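# Set the long board across two bearers behind wall

## Task

Place the long board so it rests flat on top of both wooden bearers beyond the grey panel wall, supported by those two bearers only and in contact with neither the table, the wall nor any offcut. At each bearer the board has to run crosswise rather than lengthwise. At the end both bearers and all offcuts must be sitting on the table surface, touching it. Every one of these conditions must hold, and it must hold without the robot supporting anything; the robot may not be holding any other loose item at the end. Release the board and pull the grippers away once finished.

## Robot and tools

Robot: two arms, left_arm and right_arm, facing each other across the table. Bases in the scene frame: left_arm at (-0.130, +0.554, +0.134) m, quat_wxyz (+0.589, 0, 0, -0.808); right_arm at (-0.059, -0.494, +0.081) m, quat_wxyz (+0.607, 0, 0, +0.795). The names do not refer to image sides.

Frame: a single scene frame for everything. Origin at the table centre, +z up, table surface at z = +0.020 m, left_arm on the +y side. Each gripper's fingers extend along its own +x axis and close along its y axis. The reported end_effector_position is the point between the pads, roughly 3 to 4 cm short of the fingertips. Printed positions may be somewhat off, worse at long reach.

Row format (used by execute_actions and move): one flat list of 16 numbers covering both arms, left_arm first: x, y, z, qw, qx, qy, qz, opening, then the same eight for right_arm. x, y, z are an absolute target position in metres and the quaternion (w first) an absolute target orientation, both in the scene frame, so each row is a pose pair, not an offset. Opening runs from -1 to 1: +1 is 0.088 m wide, empty fingers close at about -0.80, and anything lower adds nothing. Closing fully takes at least about 0.5 s. To grasp, command about 0.07 below the grip_measured reading at contact; a smaller gap grips more gently. Always include both arms; for an arm that should stay still, resend its last reported position and the quaternion you intend it to keep (not the drifted one), plus its desired opening.

Limits on targets: a call is rejected outright if any target lies more than 0.6 m from that arm's last reported position along any of its gripper axes. Per control step the command is also trimmed to within 70 mm and 16 degrees of the measured pose; position wins over orientation if both cannot be met.

Tools:
- execute_actions {"actions": [...], "pictures": bool}. Empty list = just report state. One action {"rows": [[16 numbers], ...], "steps": n} with 1 to 15 rows and up to 15 steps of 1/30 s each (default 15); each row covers one step and the last one repeats. One wait {"steps": n}, up to 300, counted from the previous result. Pictures come by default.
- move {"target": [16 numbers], "speed": m/s}. Drives both grippers in straight lines toward the absolute pose pair, finishing together, 0.5 to 10 s; speed 0.002 to 0.5 (default 0.25), rotation capped at twice that in rad/s. Openings apply at the start. No obstacle avoidance, including between arms; grippers may lag, wander or overshoot speed. Faster contact hits harder; aiming past a contact presses harder.
- wait {"seconds": 0 to 10}: lets physics run with no new command.
- zoom_image {"camera", "region": [x0, y0, x1, y1]} in pixels, at most 504x504, from cam_high, cam_low, cam_left_wrist or cam_right_wrist (each image 504x504).
- read_manual {"section": "licences"}: only licence text, no motion.
- finished_scene {"scene": number of the current scene}: ends and grades it, irreversibly.

Reading results: the state line gives, per arm, gripper position, quaternion and velocities. grip_measured is finger opening on the command scale (can read up to ~0.061 narrower when squeezing; about 1 mm calibration error); the last Joint positions entry is the opening in metres. grip_effort_n is motor effort, negative = closing, capped near 83 N, never quite returns to zero. HELD marks steps where your row was partly or wholly not sent; a "pose unreachable" line names an arm whose command the clearance check altered. "Hand target" shows where the controller is currently steering. A move adds a "move:" line: done, off_target, moving, held or fault, plus limits (paced = pose clipped; held = some steps blocked, after which motion may jump fast) and each gripper's remaining distance. After an action ends each arm continues only to its last clipped pose, so check and send the remainder.

Arm behaviour: joint friction may leave the gripper short or slightly tilted, and tiny moves may not register; check after each move and correct tilt. Joint ranges (rad): waist ±3.054, shoulder 0 to 3.142, elbow 0 to 2.356, wrist pitch ±1.571, wrist yaw ±1.571, wrist roll ±3.142.

Cautions: load limits (N m) are waist 17.4, shoulder 21.6, elbow 21.5, wrist pitch 5.67, wrist yaw 5.65, wrist roll 5.3, held weight included; reaching one freezes that arm for 10 s. Holding loads heats motors: MOTOR HOT appears from 50 °C, and at 95 °C an OVER-TEMPERATURE FAULT holds the arm and may cut its power. Keep the arms from striking or pushing each other. Do not drop, slam or shove objects, and never let anything leave the table. Occasional external tugs may act on held parts or loose items. Finish with the board resting on its own and both grippers open and withdrawn.

Each tool is called by a JSON object that holds its "name" and its "arguments".

## Session

{"name": "execute_actions", "arguments": {"actions": []}}

Scene clock: 0.00 s of 4500.00 s.
left_arm: end_effector_position=(+0.1785, +0.4437, +0.2096) grip_measured=+0.830 grip_effort_n=n/a end_effector_quat_wxyz=(-0.463, +0.527, -0.482, -0.525) end_effector_velocity=(-0.001, -0.002, -0.001) end_effector_angular_velocity=(-0.008, +0.000, +0.005) | right_arm: end_effector_position=(-0.3390, -0.2500, +0.1249) grip_measured=+0.824 grip_effort_n=n/a end_effector_quat_wxyz=(+0.761, -0.105, +0.627, +0.134) end_effector_velocity=(+0.000, -0.003, +0.000) end_effector_angular_velocity=(-0.012, -0.002, +0.009)
Joint positions: left_arm=[ 1.551  1.821  1.319 -1.077  0.026 -2.008  0.08 ] | right_arm=[ 0.655  2.09   1.552 -1.134  0.167  2.16   0.079]
Joint velocities: left_arm=[-0.002 -0.002 -0.007  0.007  0.007 -0.007 -0.   ] | right_arm=[ 0.002 -0.002 -0.002 -0.007 -0.007 -0.007 -0.   ]
Heat: left arm: hottest waist 23 °C (+0.0 °C/min); right arm: hottest waist 23 °C (+0.0 °C/min).
Hand target (left_arm): +0.179, +0.444, +0.210; -0.463, +0.527, -0.482, -0.525
Hand target (right_arm): -0.339, -0.250, +0.125; +0.761, -0.105, +0.627, +0.134

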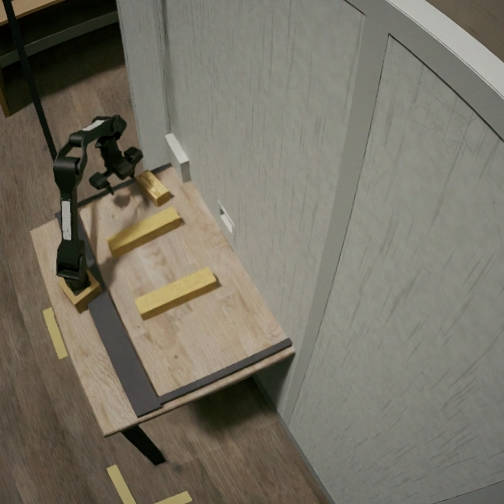

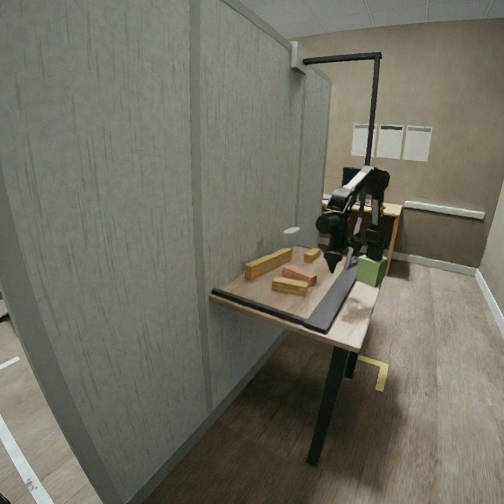

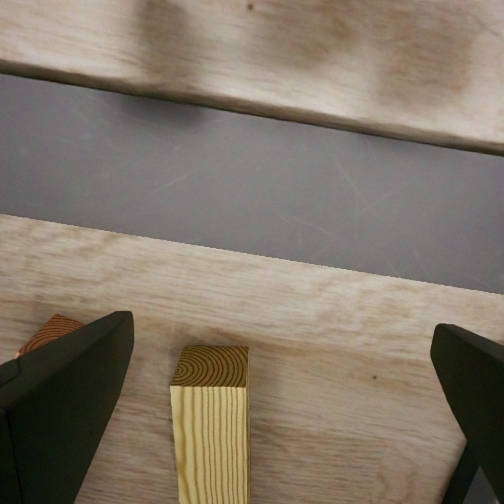

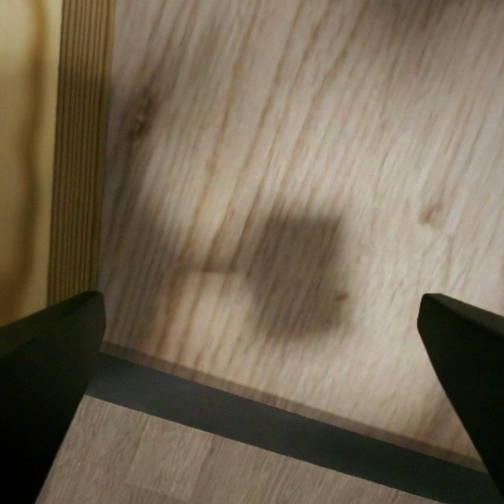

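{"name": "zoom_image", "arguments": {"camera": "cam_high", "region": [20, 100, 320, 400]}}

{"name": "zoom_image", "arguments": {"camera": "cam_low", "region": [200, 150, 420, 370]}}

Region (20, 100, 320, 400) of cam_high's 504x504 image, scaled by 1.680, with more detail than that image has.

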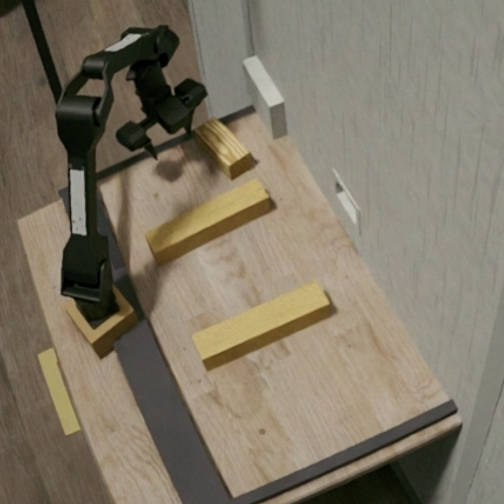

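Region (200, 150, 420, 370) of cam_low's 504x504 image, scaled by 2.291, with more detail than that image has.

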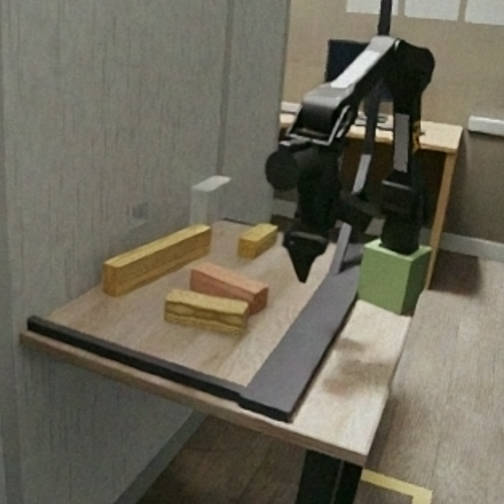

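{"name": "move", "arguments": {"target": [-0.13,0.32,0.33,0.696,0.123,0.123,-0.696,0.83,-0.1,-0.27,0.29,0.696,-0.123,0.123,0.696,0.83], "speed": 0.35}}

Scene clock: 18.53 s of 4500.00 s.
left_arm: end_effector_position=(-0.1303, +0.3224, +0.3271) grip_measured=+0.830 grip_effort_n=-1.2 end_effector_quat_wxyz=(+0.315, +0.139, -0.379, -0.859) end_effector_velocity=(-0.002, +0.000, +0.003) end_effector_angular_velocity=(+0.015, +0.020, -0.002) | right_arm: end_effector_position=(-0.0994, -0.2678, +0.2926) grip_measured=+0.827 grip_effort_n=13.7 end_effector_quat_wxyz=(+0.694, -0.119, +0.122, +0.699) end_effector_velocity=(+0.001, -0.000, -0.000) end_effector_angular_velocity=(+0.006, -0.003, +0.015)
Joint positions: left_arm=[ 1.016  1.504  0.751 -1.562  1.571 -3.137  0.08 ] | right_arm=[ 0.167  0.477  0.485 -0.381  0.399  0.157  0.08 ]
Joint velocities: left_arm=[-0.007 -0.002  0.002 -0.022  0.007 -0.007 -0.   ] | right_arm=[-0.027 -0.012 -0.007  0.007 -0.037 -0.022 -0.   ]
Heat: left arm: hottest shoulder 24 °C (+3.2 °C/min); right arm: hottest shoulder 26 °C (+9.7 °C/min).
Hand target (left_arm): -0.130, +0.321, +0.329; -0.315, -0.138, +0.381, +0.858
Hand target (right_arm): -0.099, -0.268, +0.291; +0.693, -0.121, +0.120, +0.701
Off the commanded pose (left_arm): 0.004 m, 76 deg; orientation clipped at the last step of the last action.
Off the commanded pose (right_arm): 0.003 m, 1 deg.
joint sent to its limit (left arm) — the command would take joint 4 (wrist pitch) past its lower limit, joint 5 (wrist yaw) past its upper limit and joint 6 (wrist roll) past its lower limit, so those joints were sent only as far as their limits.
After step 90, 10.73 s passed at rest.
move: off_target (left_arm); limits=paced

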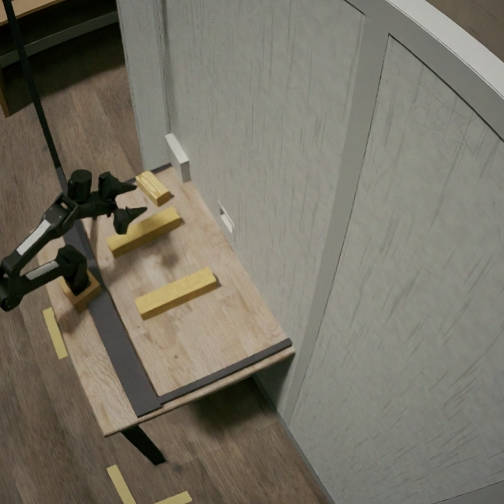

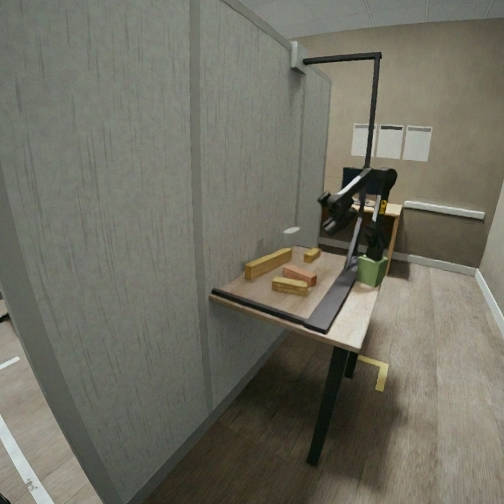

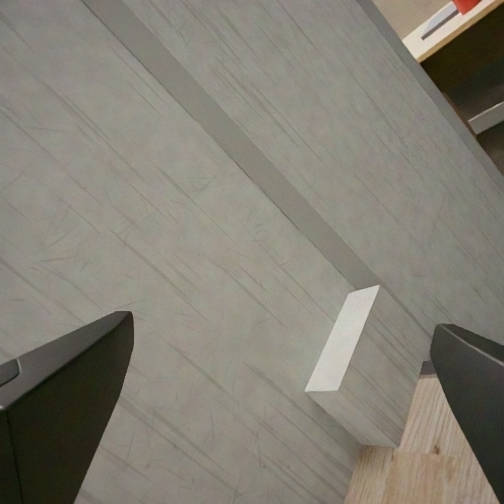

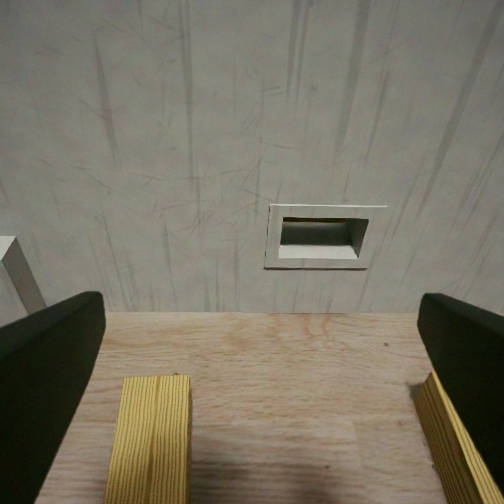

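{"name": "move", "arguments": {"target": [0.12,0.4,0.25,0.54,-0.455,0.54,0.455,0.83,-0.05,-0.27,0.16,0.701,0.092,-0.092,0.701,0.83], "speed": 0.4}}

Scene clock: 36.47 s of 4500.00 s.
left_arm: end_effector_position=(+0.1210, +0.3972, +0.2478) grip_measured=+0.831 grip_effort_n=-2.6 end_effector_quat_wxyz=(-0.540, +0.451, -0.543, -0.459) end_effector_velocity=(+0.001, +0.002, -0.001) end_effector_angular_velocity=(+0.018, -0.014, +0.019) | right_arm: end_effector_position=(-0.0795, -0.2682, +0.2408) grip_measured=+0.827 grip_effort_n=14.2 end_effector_quat_wxyz=(+0.706, -0.034, +0.038, +0.706) end_effector_velocity=(-0.000, -0.000, -0.000) end_effector_angular_velocity=(+0.007, +0.010, +0.004)
Joint positions: left_arm=[ 1.324  1.678  1.304 -1.208  0.001 -1.956  0.08 ] | right_arm=[-0.008  0.19   0.065  0.019  0.255  0.032  0.08 ]
Joint velocities: left_arm=[-0.002 -0.002 -0.007  0.007 -0.022 -0.022 -0.   ] | right_arm=[-0.002 -0.007 -0.007  0.007 -0.007  0.007 -0.   ]
Heat: left arm: hottest elbow 25 °C (+3.3 °C/min); right arm: hottest shoulder 24 °C (+1.6 °C/min).
Hand target (left_arm): +0.121, +0.399, +0.250; +0.542, -0.454, +0.541, +0.455
Hand target (right_arm): -0.080, -0.268, +0.242; +0.705, -0.033, +0.037, +0.707
Off the commanded pose (left_arm): 0.004 m, 1 deg.
Off the commanded pose (right_arm): 0.086 m, 21 deg; position and orientation clipped at the last step of the last action.
After step 90, 11.77 s passed at rest.
move: held (right_arm); limits=paced,held; held on 58 of 95 steps (right_arm), including the last (right_arm)
pose unreachable (right arm): on one or more control steps of this call this arm could not follow its commanded pose, so it was not sent that pose on those steps. On the call's last step it was still not sent that pose. It may still have moved: this result reports where it is.
cause: the commanded pose would bring two parts of the arm too close to each other (joints 3 (elbow) to 5 (wrist yaw) lie between them).

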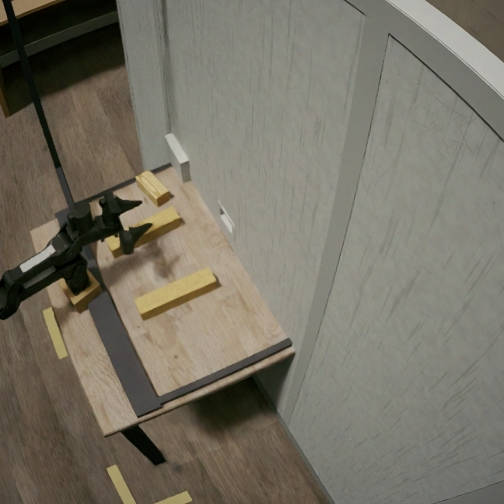

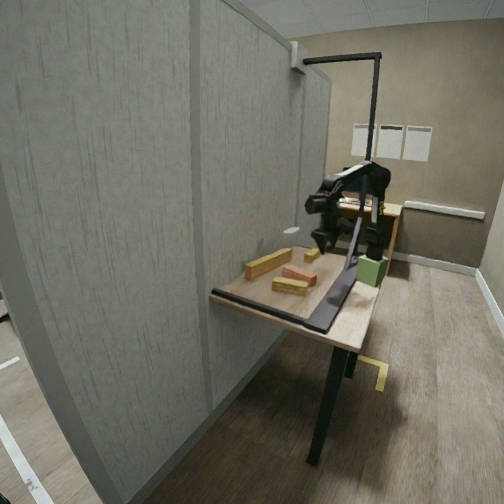

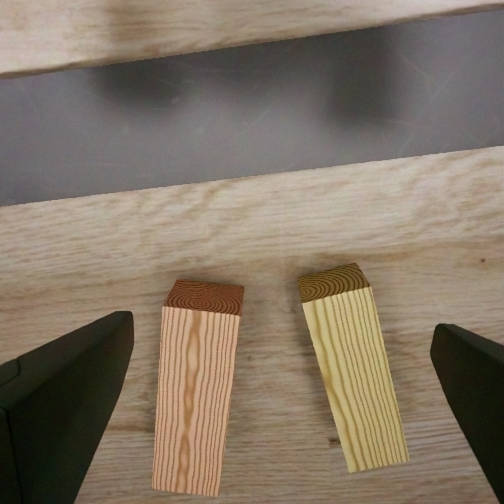

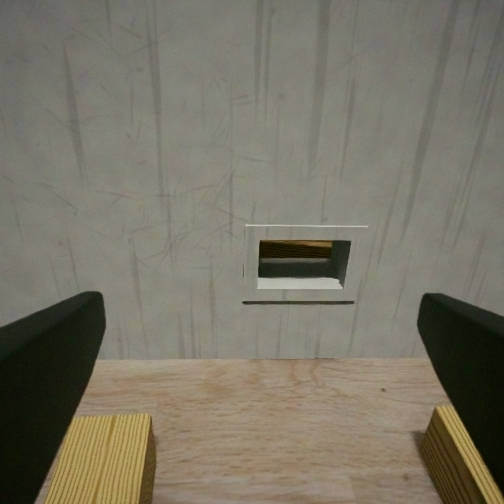

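{"name": "move", "arguments": {"target": [0.0,0.3,0.25,0.612,0.354,0.612,-0.354,0.83,-0.06,-0.22,0.30,0.653,-0.27,0.27,0.653,0.83], "speed": 0.5}}

{"name": "move", "arguments": {"target": [-0.03,0.27,0.36,0.653,0.27,0.27,-0.653,1,-0.06,-0.2,0.32,0.596,-0.38,0.38,0.596,1], "speed": 0.4}}

Scene clock: 47.00 s of 4500.00 s.
left_arm: end_effector_position=(-0.0004, +0.3026, +0.2486) grip_measured=+0.831 grip_effort_n=-4.4 end_effector_quat_wxyz=(+0.611, +0.353, +0.616, -0.351) end_effector_velocity=(-0.001, +0.002, +0.000) end_effector_angular_velocity=(+0.010, -0.003, -0.010) | right_arm: end_effector_position=(-0.0606, -0.2215, +0.2967) grip_measured=+0.827 grip_effort_n=14.2 end_effector_quat_wxyz=(+0.656, -0.270, +0.273, +0.649) end_effector_velocity=(+0.002, -0.001, +0.000) end_effector_angular_velocity=(-0.002, -0.010, -0.002)
Joint positions: left_arm=[ 0.788  1.625  1.25  -1.202  0.002 -0.053  0.08 ] | right_arm=[-0.252  0.972  0.926 -0.743  0.018  0.019  0.08 ]
Joint velocities: left_arm=[-0.002 -0.002 -0.002 -0.007 -0.007  0.007 -0.   ] | right_arm=[-0.002 -0.002  0.002 -0.007  0.007 -0.007  0.   ]
Heat: left arm: hottest shoulder 25 °C (+2.6 °C/min); right arm: hottest elbow 25 °C (+2.6 °C/min).
Hand target (left_arm): -0.001, +0.300, +0.250; +0.611, +0.352, +0.613, -0.356
Hand target (right_arm): -0.060, -0.220, +0.300; +0.656, -0.269, +0.271, +0.651
Off the commanded pose (left_arm): 0.003 m, 1 deg.
Off the commanded pose (right_arm): 0.004 m, 1 deg.
After step 90, 4.53 s passed at rest.
move: done

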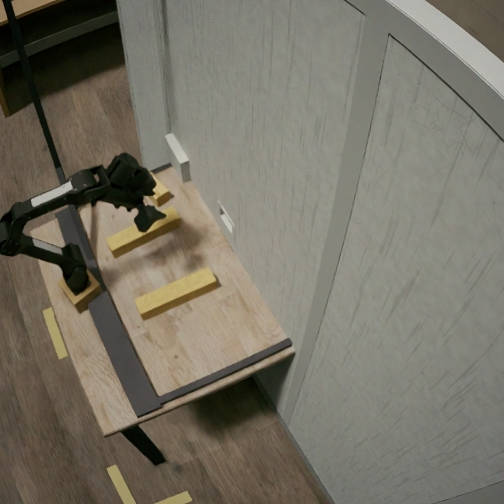

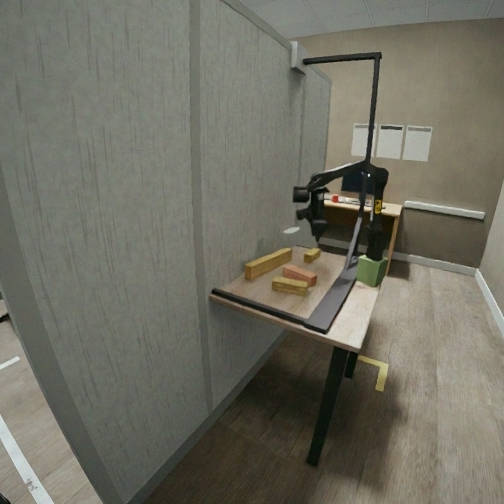

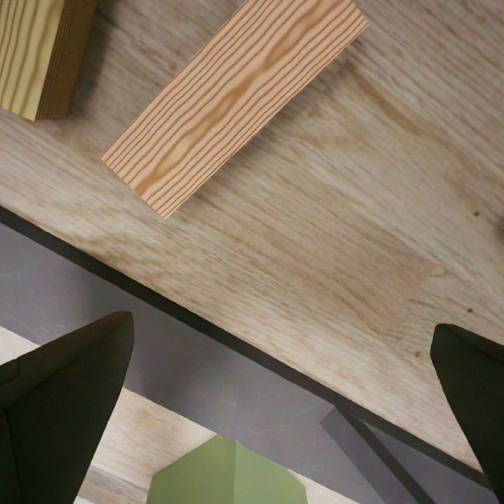

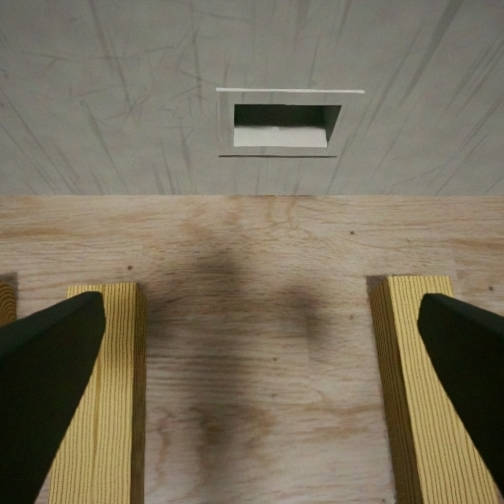

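Scene clock: 48.67 s of 4500.00 s.
left_arm: end_effector_position=(-0.0297, +0.2688, +0.3603) grip_measured=+0.991 grip_effort_n=17.0 end_effector_quat_wxyz=(+0.653, +0.272, +0.273, -0.652) end_effector_velocity=(-0.000, +0.001, -0.003) end_effector_angular_velocity=(+0.013, +0.006, +0.008) | right_arm: end_effector_position=(-0.0605, -0.2023, +0.3184) grip_measured=+0.985 grip_effort_n=14.7 end_effector_quat_wxyz=(+0.599, -0.380, +0.381, +0.593) end_effector_velocity=(-0.002, -0.003, -0.000) end_effector_angular_velocity=(-0.017, +0.003, +0.012)
Joint positions: left_arm=[ 0.82   1.15   1.07  -0.779  0.349  0.376  0.088] | right_arm=[-0.257  1.337  1.398 -1.197  0.009  0.014  0.087]
Joint velocities: left_arm=[-0.002  0.002 -0.002 -0.007 -0.007 -0.007 -0.   ] | right_arm=[ 0.002  0.002  0.007 -0.022 -0.007 -0.007 -0.   ]
Heat: left arm: hottest shoulder 25 °C (+2.5 °C/min); right arm: hottest elbow 25 °C (+2.5 °C/min).
Hand target (left_arm): -0.030, +0.271, +0.361; +0.653, +0.271, +0.270, -0.654
Hand target (right_arm): -0.060, -0.200, +0.320; +0.597, -0.380, +0.380, +0.595
Off the commanded pose (left_arm): 0.001 m, 0 deg.
Off the commanded pose (right_arm): 0.003 m, 0 deg.
move: done

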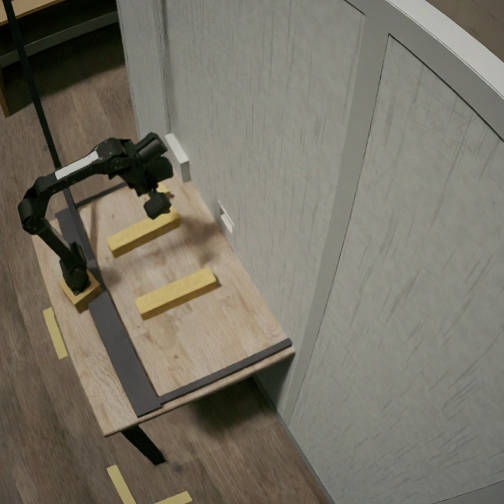

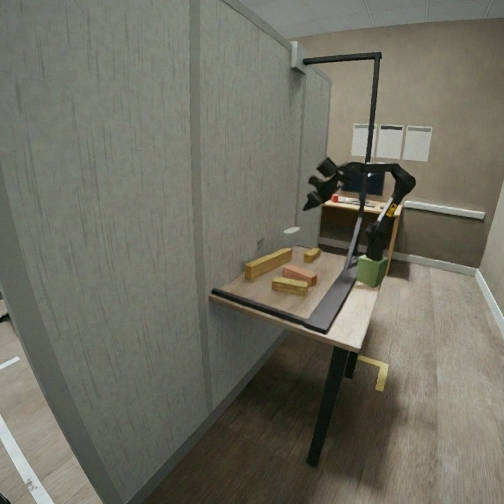

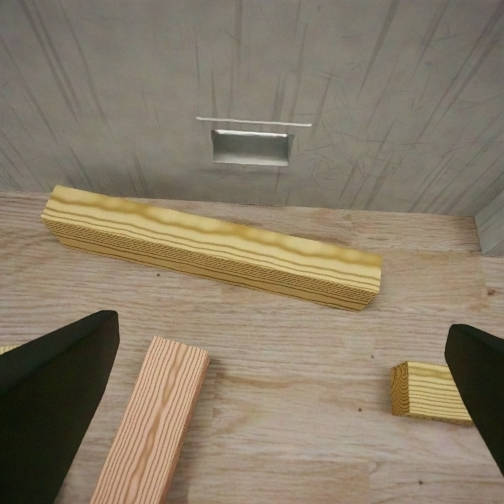

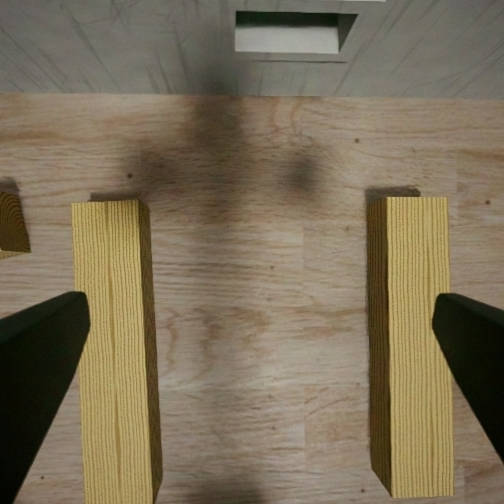

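{"name": "move", "arguments": {"target": [-0.068,0.175,0.16,0.662,-0.117,0.697,-0.248,1,-0.045,-0.24,0.25,0.696,-0.123,0.123,0.696,1], "speed": 0.3}}

Scene clock: 115.87 s of 4500.00 s.
left_arm: end_effector_position=(-0.0667, +0.1768, +0.1630) grip_measured=+0.991 grip_effort_n=17.0 end_effector_quat_wxyz=(+0.663, -0.119, +0.696, -0.249) end_effector_velocity=(-0.000, +0.002, -0.003) end_effector_angular_velocity=(+0.015, +0.008, +0.020) | right_arm: end_effector_position=(-0.0446, -0.2393, +0.2523) grip_measured=+0.985 grip_effort_n=14.7 end_effector_quat_wxyz=(+0.695, -0.123, +0.124, +0.698) end_effector_velocity=(-0.003, +0.001, +0.003) end_effector_angular_velocity=(+0.023, -0.002, +0.021)
Joint positions: left_arm=[ 0.561  1.772  0.928 -0.239  0.213 -1.184  0.088] | right_arm=[-0.4    0.576  0.331 -0.109 -0.129 -0.045  0.087]
Joint velocities: left_arm=[-0.002  0.002 -0.002 -0.007 -0.007 -0.022 -0.   ] | right_arm=[-0.002 -0.007 -0.007  0.022 -0.022 -0.007 -0.   ]
Heat: left arm: hottest elbow 27 °C (+2.0 °C/min); right arm: hottest elbow 28 °C (+2.0 °C/min).
Hand target (left_arm): -0.068, +0.175, +0.160; +0.661, -0.118, +0.698, -0.248
Hand target (right_arm): -0.045, -0.240, +0.250; +0.694, -0.124, +0.122, +0.699
Off the commanded pose (left_arm): 0.004 m, 0 deg.
Off the commanded pose (right_arm): 0.002 m, 0 deg.
After step 90, 61.30 s passed at rest.
move: done

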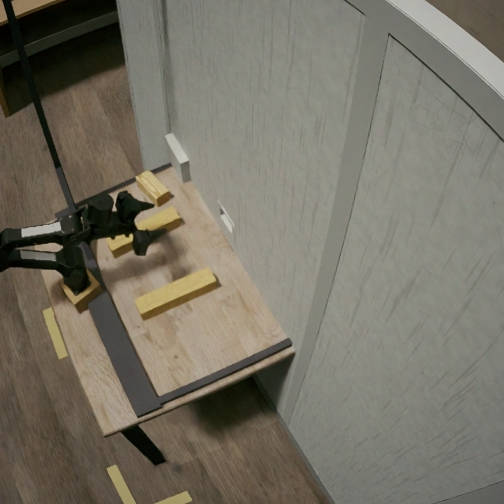

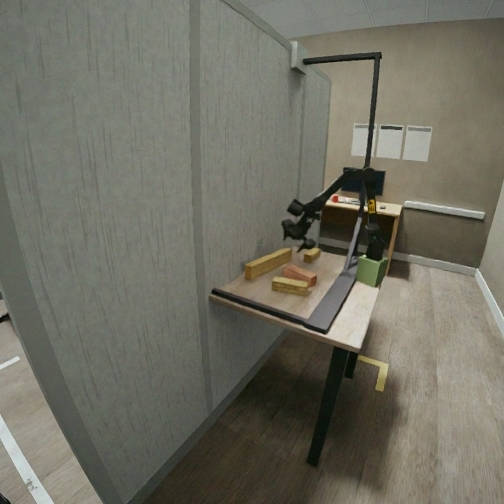

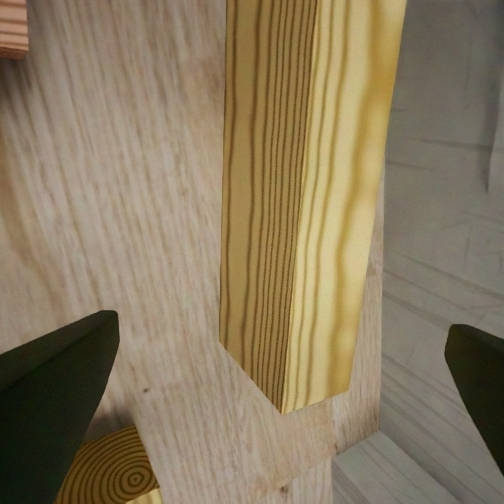

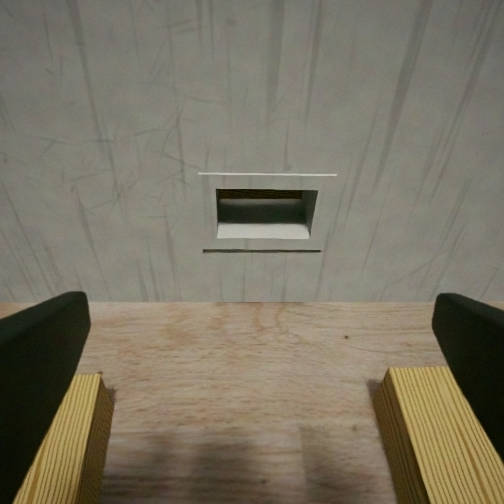

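{"name": "move", "arguments": {"target": [-0.072,0.14,0.128,0.662,-0.117,0.697,-0.248,1,-0.045,-0.24,0.25,0.696,-0.123,0.123,0.696,1], "speed": 0.1}}

{"name": "move", "arguments": {"target": [-0.076,0.119,0.09,0.662,-0.117,0.697,-0.248,1,-0.045,-0.24,0.25,0.696,-0.123,0.123,0.696,1], "speed": 0.06}}

Scene clock: 122.40 s of 4500.00 s.
left_arm: end_effector_position=(-0.0714, +0.1414, +0.1324) grip_measured=+0.991 grip_effort_n=16.5 end_effector_quat_wxyz=(+0.662, -0.119, +0.696, -0.251) end_effector_velocity=(-0.002, -0.001, -0.001) end_effector_angular_velocity=(-0.003, +0.009, +0.000) | right_arm: end_effector_position=(-0.0448, -0.2392, +0.2519) grip_measured=+0.985 grip_effort_n=14.2 end_effector_quat_wxyz=(+0.696, -0.123, +0.123, +0.697) end_effector_velocity=(-0.001, -0.001, -0.004) end_effector_angular_velocity=(-0.012, -0.003, +0.007)
Joint positions: left_arm=[ 0.524  1.954  1.023 -0.144  0.2   -1.216  0.088] | right_arm=[-0.396  0.576  0.329 -0.106 -0.124 -0.045  0.087]
Joint velocities: left_arm=[-0.002  0.002 -0.002  0.007  0.007 -0.007 -0.   ] | right_arm=[-0.002 -0.002 -0.007 -0.007 -0.007 -0.007 -0.   ]
Heat: left arm: hottest elbow 27 °C (+1.0 °C/min); right arm: hottest elbow 28 °C (+2.0 °C/min).
Hand target (left_arm): -0.072, +0.140, +0.128; +0.662, -0.117, +0.697, -0.248
Hand target (right_arm): -0.045, -0.240, +0.250; +0.696, -0.123, +0.123, +0.696
Off the commanded pose (left_arm): 0.005 m, 0 deg.
Off the commanded pose (right_arm): 0.002 m, 0 deg.
After step 90, 2.57 s passed at rest.
move: done

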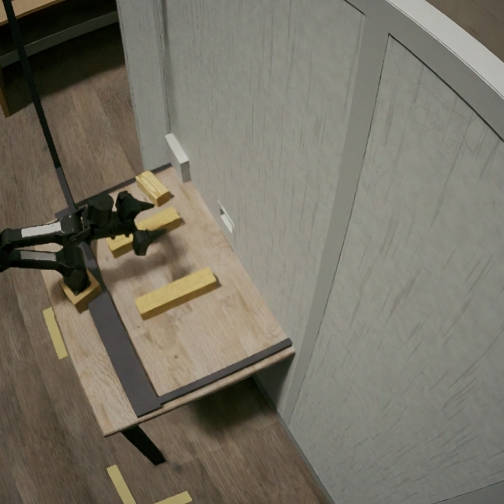

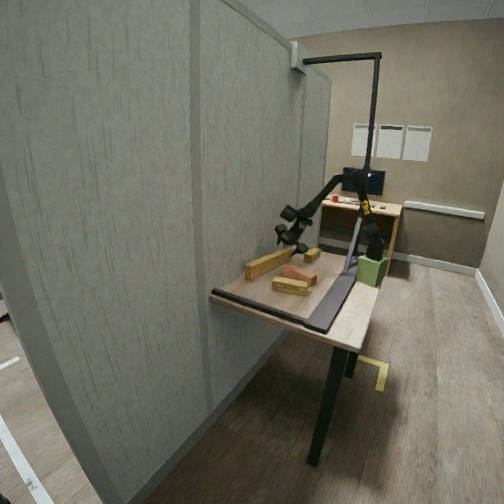

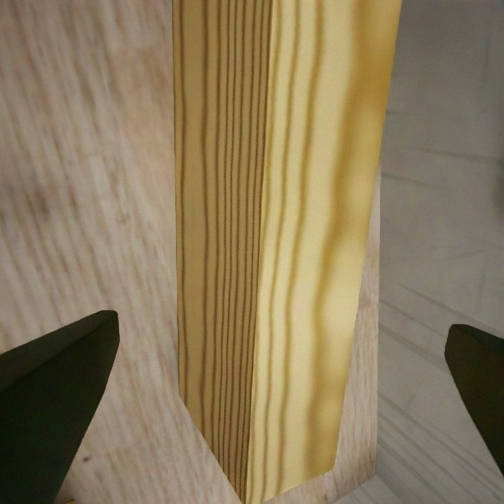

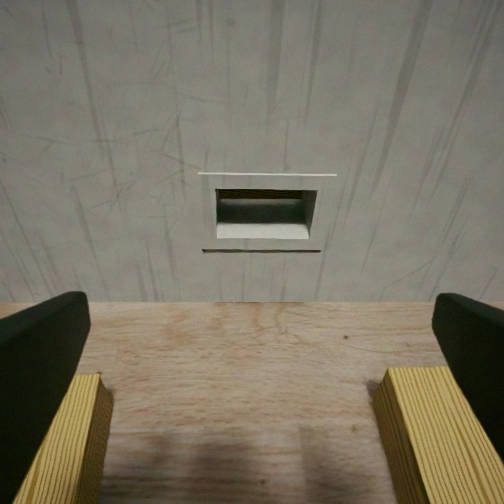

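Scene clock: 123.53 s of 4500.00 s.
left_arm: end_effector_position=(-0.0755, +0.1201, +0.0948) grip_measured=+0.991 grip_effort_n=16.5 end_effector_quat_wxyz=(+0.661, -0.119, +0.697, -0.251) end_effector_velocity=(+0.003, -0.003, +0.003) end_effector_angular_velocity=(-0.003, -0.017, +0.014) | right_arm: end_effector_position=(-0.0448, -0.2392, +0.2519) grip_measured=+0.985 grip_effort_n=14.7 end_effector_quat_wxyz=(+0.696, -0.123, +0.123, +0.697) end_effector_velocity=(+0.002, -0.001, -0.001) end_effector_angular_velocity=(-0.003, -0.009, -0.007)
Joint positions: left_arm=[ 0.501  2.112  1.079 -0.038  0.19  -1.236  0.088] | right_arm=[-0.396  0.576  0.329 -0.106 -0.124 -0.045  0.087]
Joint velocities: left_arm=[-0.002 -0.002  0.012 -0.007 -0.022 -0.007 -0.   ] | right_arm=[-0.002 -0.007 -0.002 -0.007  0.007 -0.007 -0.   ]
Heat: left arm: hottest elbow 27 °C (+1.0 °C/min); right arm: hottest elbow 28 °C (+2.0 °C/min).
Hand target (left_arm): -0.076, +0.119, +0.090; +0.662, -0.117, +0.698, -0.248
Hand target (right_arm): -0.045, -0.240, +0.250; +0.696, -0.123, +0.123, +0.696
Off the commanded pose (left_arm): 0.005 m, 0 deg.
Off the commanded pose (right_arm): 0.002 m, 0 deg.
move: done

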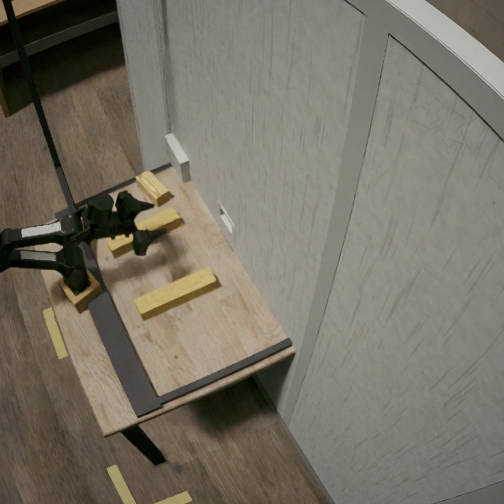

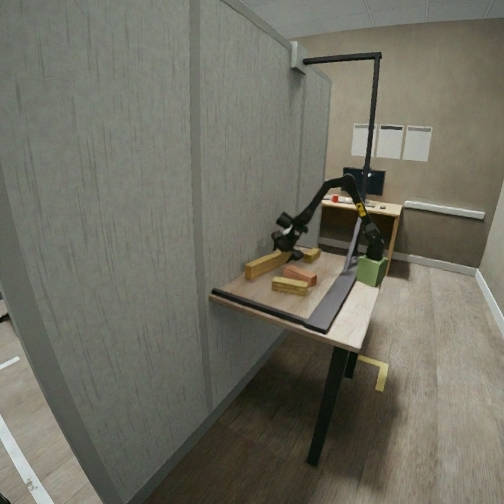

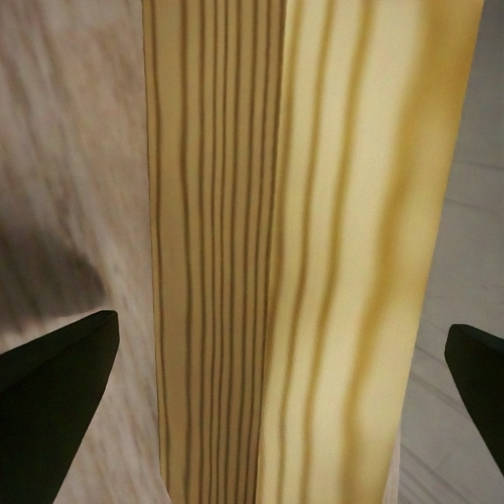

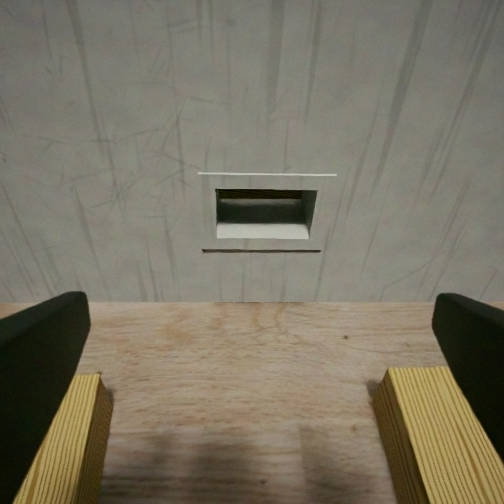

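{"name": "move", "arguments": {"target": [-0.077,0.111,0.077,0.662,-0.117,0.697,-0.248,0.8,-0.045,-0.24,0.25,0.696,-0.123,0.123,0.696,1], "speed": 0.04}}

{"name": "zoom_image", "arguments": {"camera": "cam_low", "region": [235, 200, 345, 310]}}

Scene clock: 130.70 s of 4500.00 s.
left_arm: end_effector_position=(-0.0761, +0.1116, +0.0824) grip_measured=+0.803 grip_effort_n=-15.1 end_effector_quat_wxyz=(+0.662, -0.120, +0.696, -0.252) end_effector_velocity=(+0.000, -0.002, +0.002) end_effector_angular_velocity=(-0.002, -0.010, -0.005) | right_arm: end_effector_position=(-0.0448, -0.2392, +0.2519) grip_measured=+0.985 grip_effort_n=14.7 end_effector_quat_wxyz=(+0.696, -0.123, +0.123, +0.697) end_effector_velocity=(-0.002, -0.001, -0.001) end_effector_angular_velocity=(-0.002, +0.023, +0.002)
Joint positions: left_arm=[ 0.495  2.169  1.11  -0.009  0.186 -1.242  0.078] | right_arm=[-0.396  0.576  0.329 -0.106 -0.124 -0.045  0.087]
Joint velocities: left_arm=[-0.002 -0.002  0.007 -0.007 -0.007  0.007 -0.   ] | right_arm=[ 0.002 -0.007 -0.002 -0.007 -0.007  0.022 -0.   ]
Heat: left arm: hottest elbow 27 °C (+1.0 °C/min); right arm: hottest elbow 28 °C (+1.0 °C/min).
Hand target (left_arm): -0.077, +0.111, +0.077; +0.662, -0.117, +0.697, -0.248
Hand target (right_arm): -0.045, -0.240, +0.250; +0.696, -0.123, +0.123, +0.696
Off the commanded pose (left_arm): 0.006 m, 1 deg.
Off the commanded pose (right_arm): 0.002 m, 0 deg.
After step 90, 3.37 s passed at rest.
move: done

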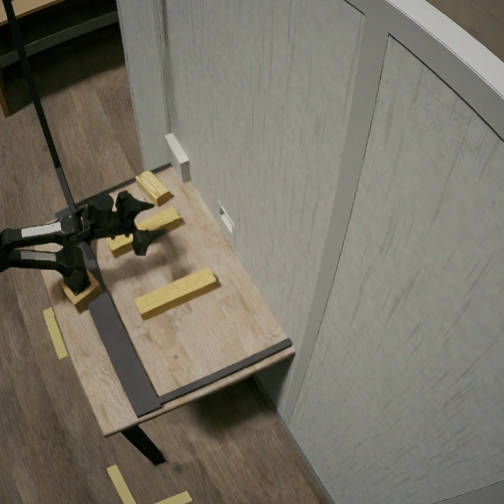

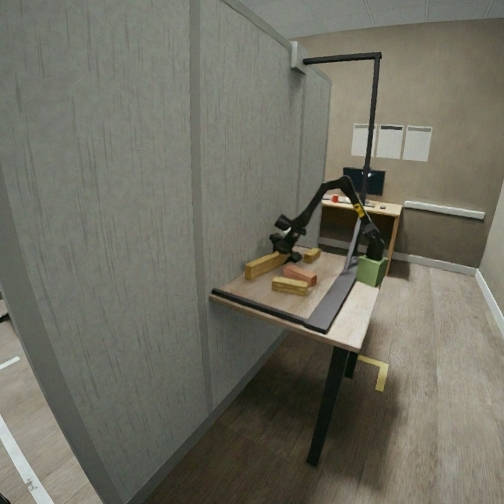

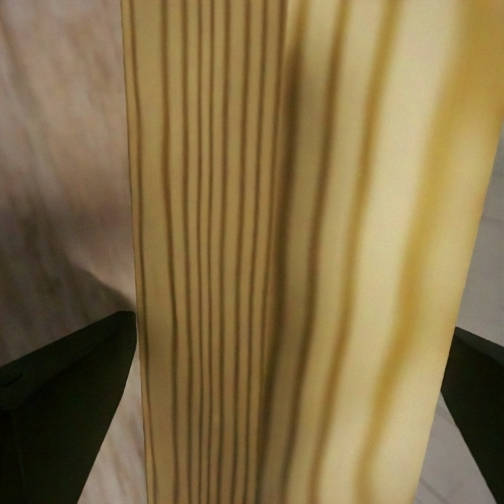

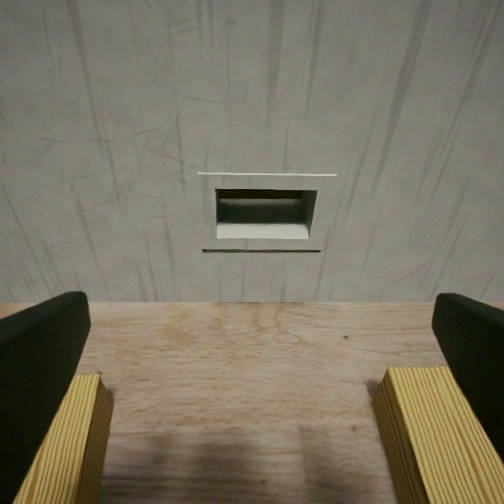

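Region (235, 200, 345, 310) of cam_low's 504x504 image, scaled by 4.582, with more detail than that image has.

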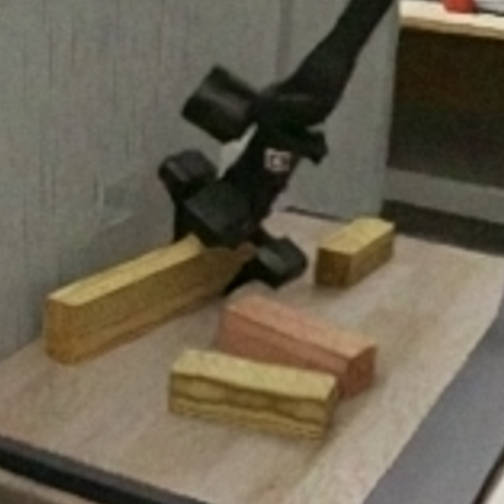

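{"name": "execute_actions", "arguments": {"actions": [{"rows":[[-0.077,0.113,0.078,0.662,-0.117,0.697,-0.248,0.74,-0.045,-0.24,0.25,0.696,-0.123,0.123,0.696,1],[-0.077,0.114,0.078,0.662,-0.117,0.697,-0.248,0.7,-0.045,-0.24,0.25,0.696,-0.123,0.123,0.696,1],[-0.076,0.115,0.078,0.662,-0.117,0.697,-0.248,0.66,-0.045,-0.24,0.25,0.696,-0.123,0.123,0.696,1],[-0.076,0.117,0.078,0.662,-0.117,0.697,-0.248,0.62,-0.045,-0.24,0.25,0.696,-0.123,0.123,0.696,1],[-0.076,0.118,0.078,0.662,-0.117,0.697,-0.248,0.58,-0.045,-0.24,0.25,0.696,-0.123,0.123,0.696,1],[-0.076,0.119,0.078,0.662,-0.117,0.697,-0.248,0.54,-0.045,-0.24,0.25,0.696,-0.123,0.123,0.696,1],[-0.075,0.121,0.079,0.662,-0.117,0.697,-0.248,0.5,-0.045,-0.24,0.25,0.696,-0.123,0.123,0.696,1],[-0.075,0.122,0.079,0.662,-0.117,0.697,-0.248,0.46,-0.045,-0.24,0.25,0.696,-0.123,0.123,0.696,1],[-0.075,0.123,0.079,0.662,-0.117,0.697,-0.248,0.42,-0.045,-0.24,0.25,0.696,-0.123,0.123,0.696,1],[-0.075,0.125,0.079,0.662,-0.117,0.697,-0.248,0.38,-0.045,-0.24,0.25,0.696,-0.123,0.123,0.696,1],[-0.074,0.126,0.08,0.662,-0.117,0.697,-0.248,0.34,-0.045,-0.24,0.25,0.696,-0.123,0.123,0.696,1],[-0.074,0.127,0.08,0.662,-0.117,0.697,-0.248,0.3,-0.045,-0.24,0.25,0.696,-0.123,0.123,0.696,1],[-0.074,0.128,0.08,0.662,-0.117,0.697,-0.248,0.26,-0.045,-0.24,0.25,0.696,-0.123,0.123,0.696,1],[-0.074,0.13,0.08,0.662,-0.117,0.697,-0.248,0.22,-0.045,-0.24,0.25,0.696,-0.123,0.123,0.696,1]],"steps":15}], "pictures": false}}

{"name": "move", "arguments": {"target": [-0.072,0.14,0.082,0.662,-0.117,0.697,-0.248,-0.1,-0.045,-0.24,0.25,0.696,-0.123,0.123,0.696,1], "speed": 0.03}}

{"name": "zoom_image", "arguments": {"camera": "cam_low", "region": [235, 200, 345, 310]}}

Scene clock: 145.47 s of 4500.00 s.
left_arm: end_effector_position=(-0.0752, +0.1247, +0.0782) grip_measured=+0.293 grip_effort_n=-17.4 end_effector_quat_wxyz=(+0.662, -0.117, +0.697, -0.248) end_effector_velocity=(+0.003, +0.027, +0.013) end_effector_angular_velocity=(-0.031, +0.010, +0.010) | right_arm: end_effector_position=(-0.0448, -0.2392, +0.2519) grip_measured=+0.985 grip_effort_n=14.2 end_effector_quat_wxyz=(+0.696, -0.123, +0.123, +0.697) end_effector_velocity=(-0.003, -0.001, -0.003) end_effector_angular_velocity=(-0.011, +0.002, +0.021)
Joint positions: left_arm=[ 0.504  2.149  1.054  0.018  0.189 -1.234  0.053] | right_arm=[-0.396  0.576  0.329 -0.106 -0.124 -0.045  0.087]
Joint velocities: left_arm=[ 0.027 -0.11  -0.149  0.066  0.022  0.007 -0.041] | right_arm=[-0.002  0.002 -0.002 -0.007 -0.022 -0.007 -0.   ]
Heat: left arm: hottest elbow 28 °C (+2.0 °C/min); right arm: hottest elbow 27 °C (+0.0 °C/min).
Hand target (left_arm): -0.074, +0.130, +0.080; +0.662, -0.117, +0.697, -0.248
Hand target (right_arm): -0.045, -0.240, +0.250; +0.696, -0.123, +0.123, +0.696
Off the commanded pose (left_arm): 0.006 m, 0 deg.
Off the commanded pose (right_arm): 0.002 m, 0 deg.
Steps of this call (steps 1 to 90: nothing new was sent; then 11.27 s passed at rest; steps 91 to 105: all 15 steps of this action). Readings (end_effector_position):
91: left_arm (-0.0760, +0.1115, +0.0824) | right_arm (-0.0448, -0.2392, +0.2519)
92: left_arm (-0.0760, +0.1114, +0.0824) | right_arm (-0.0448, -0.2392, +0.2519)
94: left_arm (-0.0760, +0.1122, +0.0817) | right_arm (-0.0448, -0.2392, +0.2519)
98: left_arm (-0.0763, +0.1166, +0.0781) | right_arm (-0.0448, -0.2392, +0.2519)
105: the state above

Scene clock: 146.63 s of 4500.00 s.
left_arm: end_effector_position=(-0.0737, +0.1392, +0.0768) grip_measured=-0.048 grip_effort_n=-83.5 end_effector_quat_wxyz=(+0.662, -0.112, +0.699, -0.246) end_effector_velocity=(+0.001, +0.004, -0.002) end_effector_angular_velocity=(+0.015, -0.020, +0.001) | right_arm: end_effector_position=(-0.0448, -0.2392, +0.2519) grip_measured=+0.985 grip_effort_n=14.2 end_effector_quat_wxyz=(+0.696, -0.123, +0.123, +0.697) end_effector_velocity=(-0.001, -0.001, -0.002) end_effector_angular_velocity=(-0.007, -0.003, +0.007)
Joint positions: left_arm=[ 0.515  2.12   0.997  0.032  0.194 -1.219  0.037] | right_arm=[-0.396  0.576  0.329 -0.106 -0.124 -0.045  0.087]
Joint velocities: left_arm=[-0.002 -0.002 -0.007 -0.007 -0.022  0.007 -0.001] | right_arm=[-0.002 -0.002 -0.002 -0.007 -0.007 -0.007 -0.   ]
Heat: left arm: hottest shoulder 27 °C (+1.0 °C/min); right arm: hottest elbow 27 °C (+0.0 °C/min).
Hand target (left_arm): -0.072, +0.140, +0.082; +0.662, -0.117, +0.697, -0.248
Hand target (right_arm): -0.045, -0.240, +0.250; +0.696, -0.123, +0.123, +0.696
Off the commanded pose (left_arm): 0.006 m, 1 deg.
Off the commanded pose (right_arm): 0.002 m, 0 deg.
move: done

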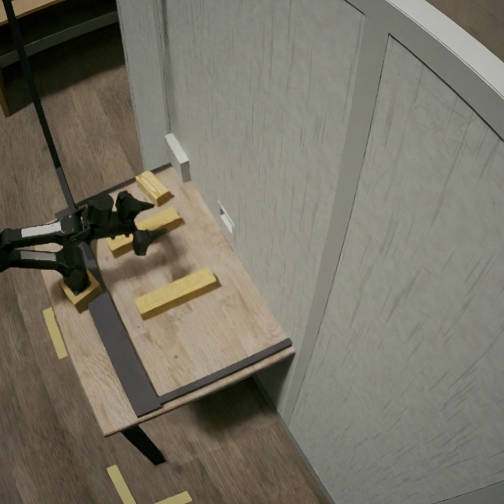

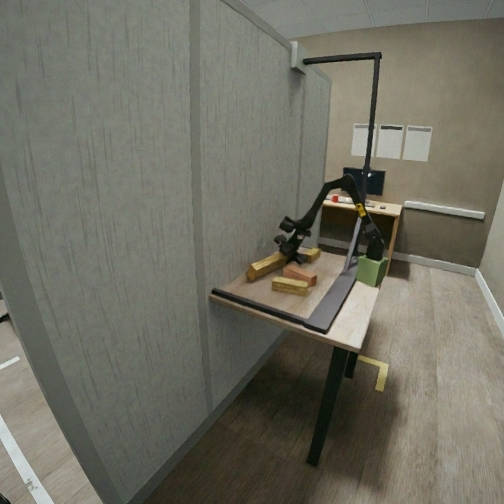

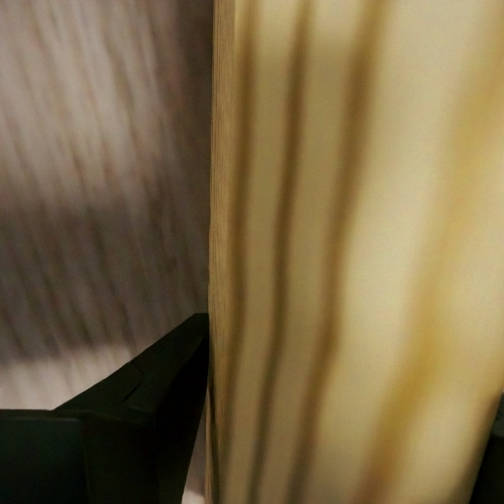

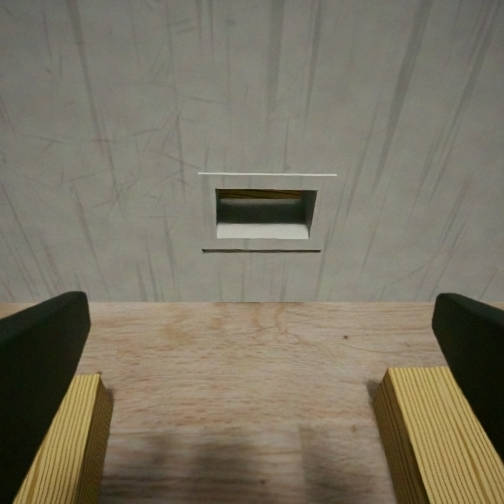

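Region (235, 200, 345, 310) of cam_low's 504x504 image, scaled by 4.582, with more detail than that image has.

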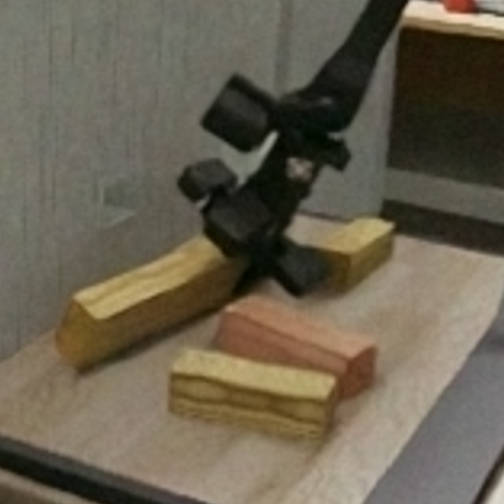

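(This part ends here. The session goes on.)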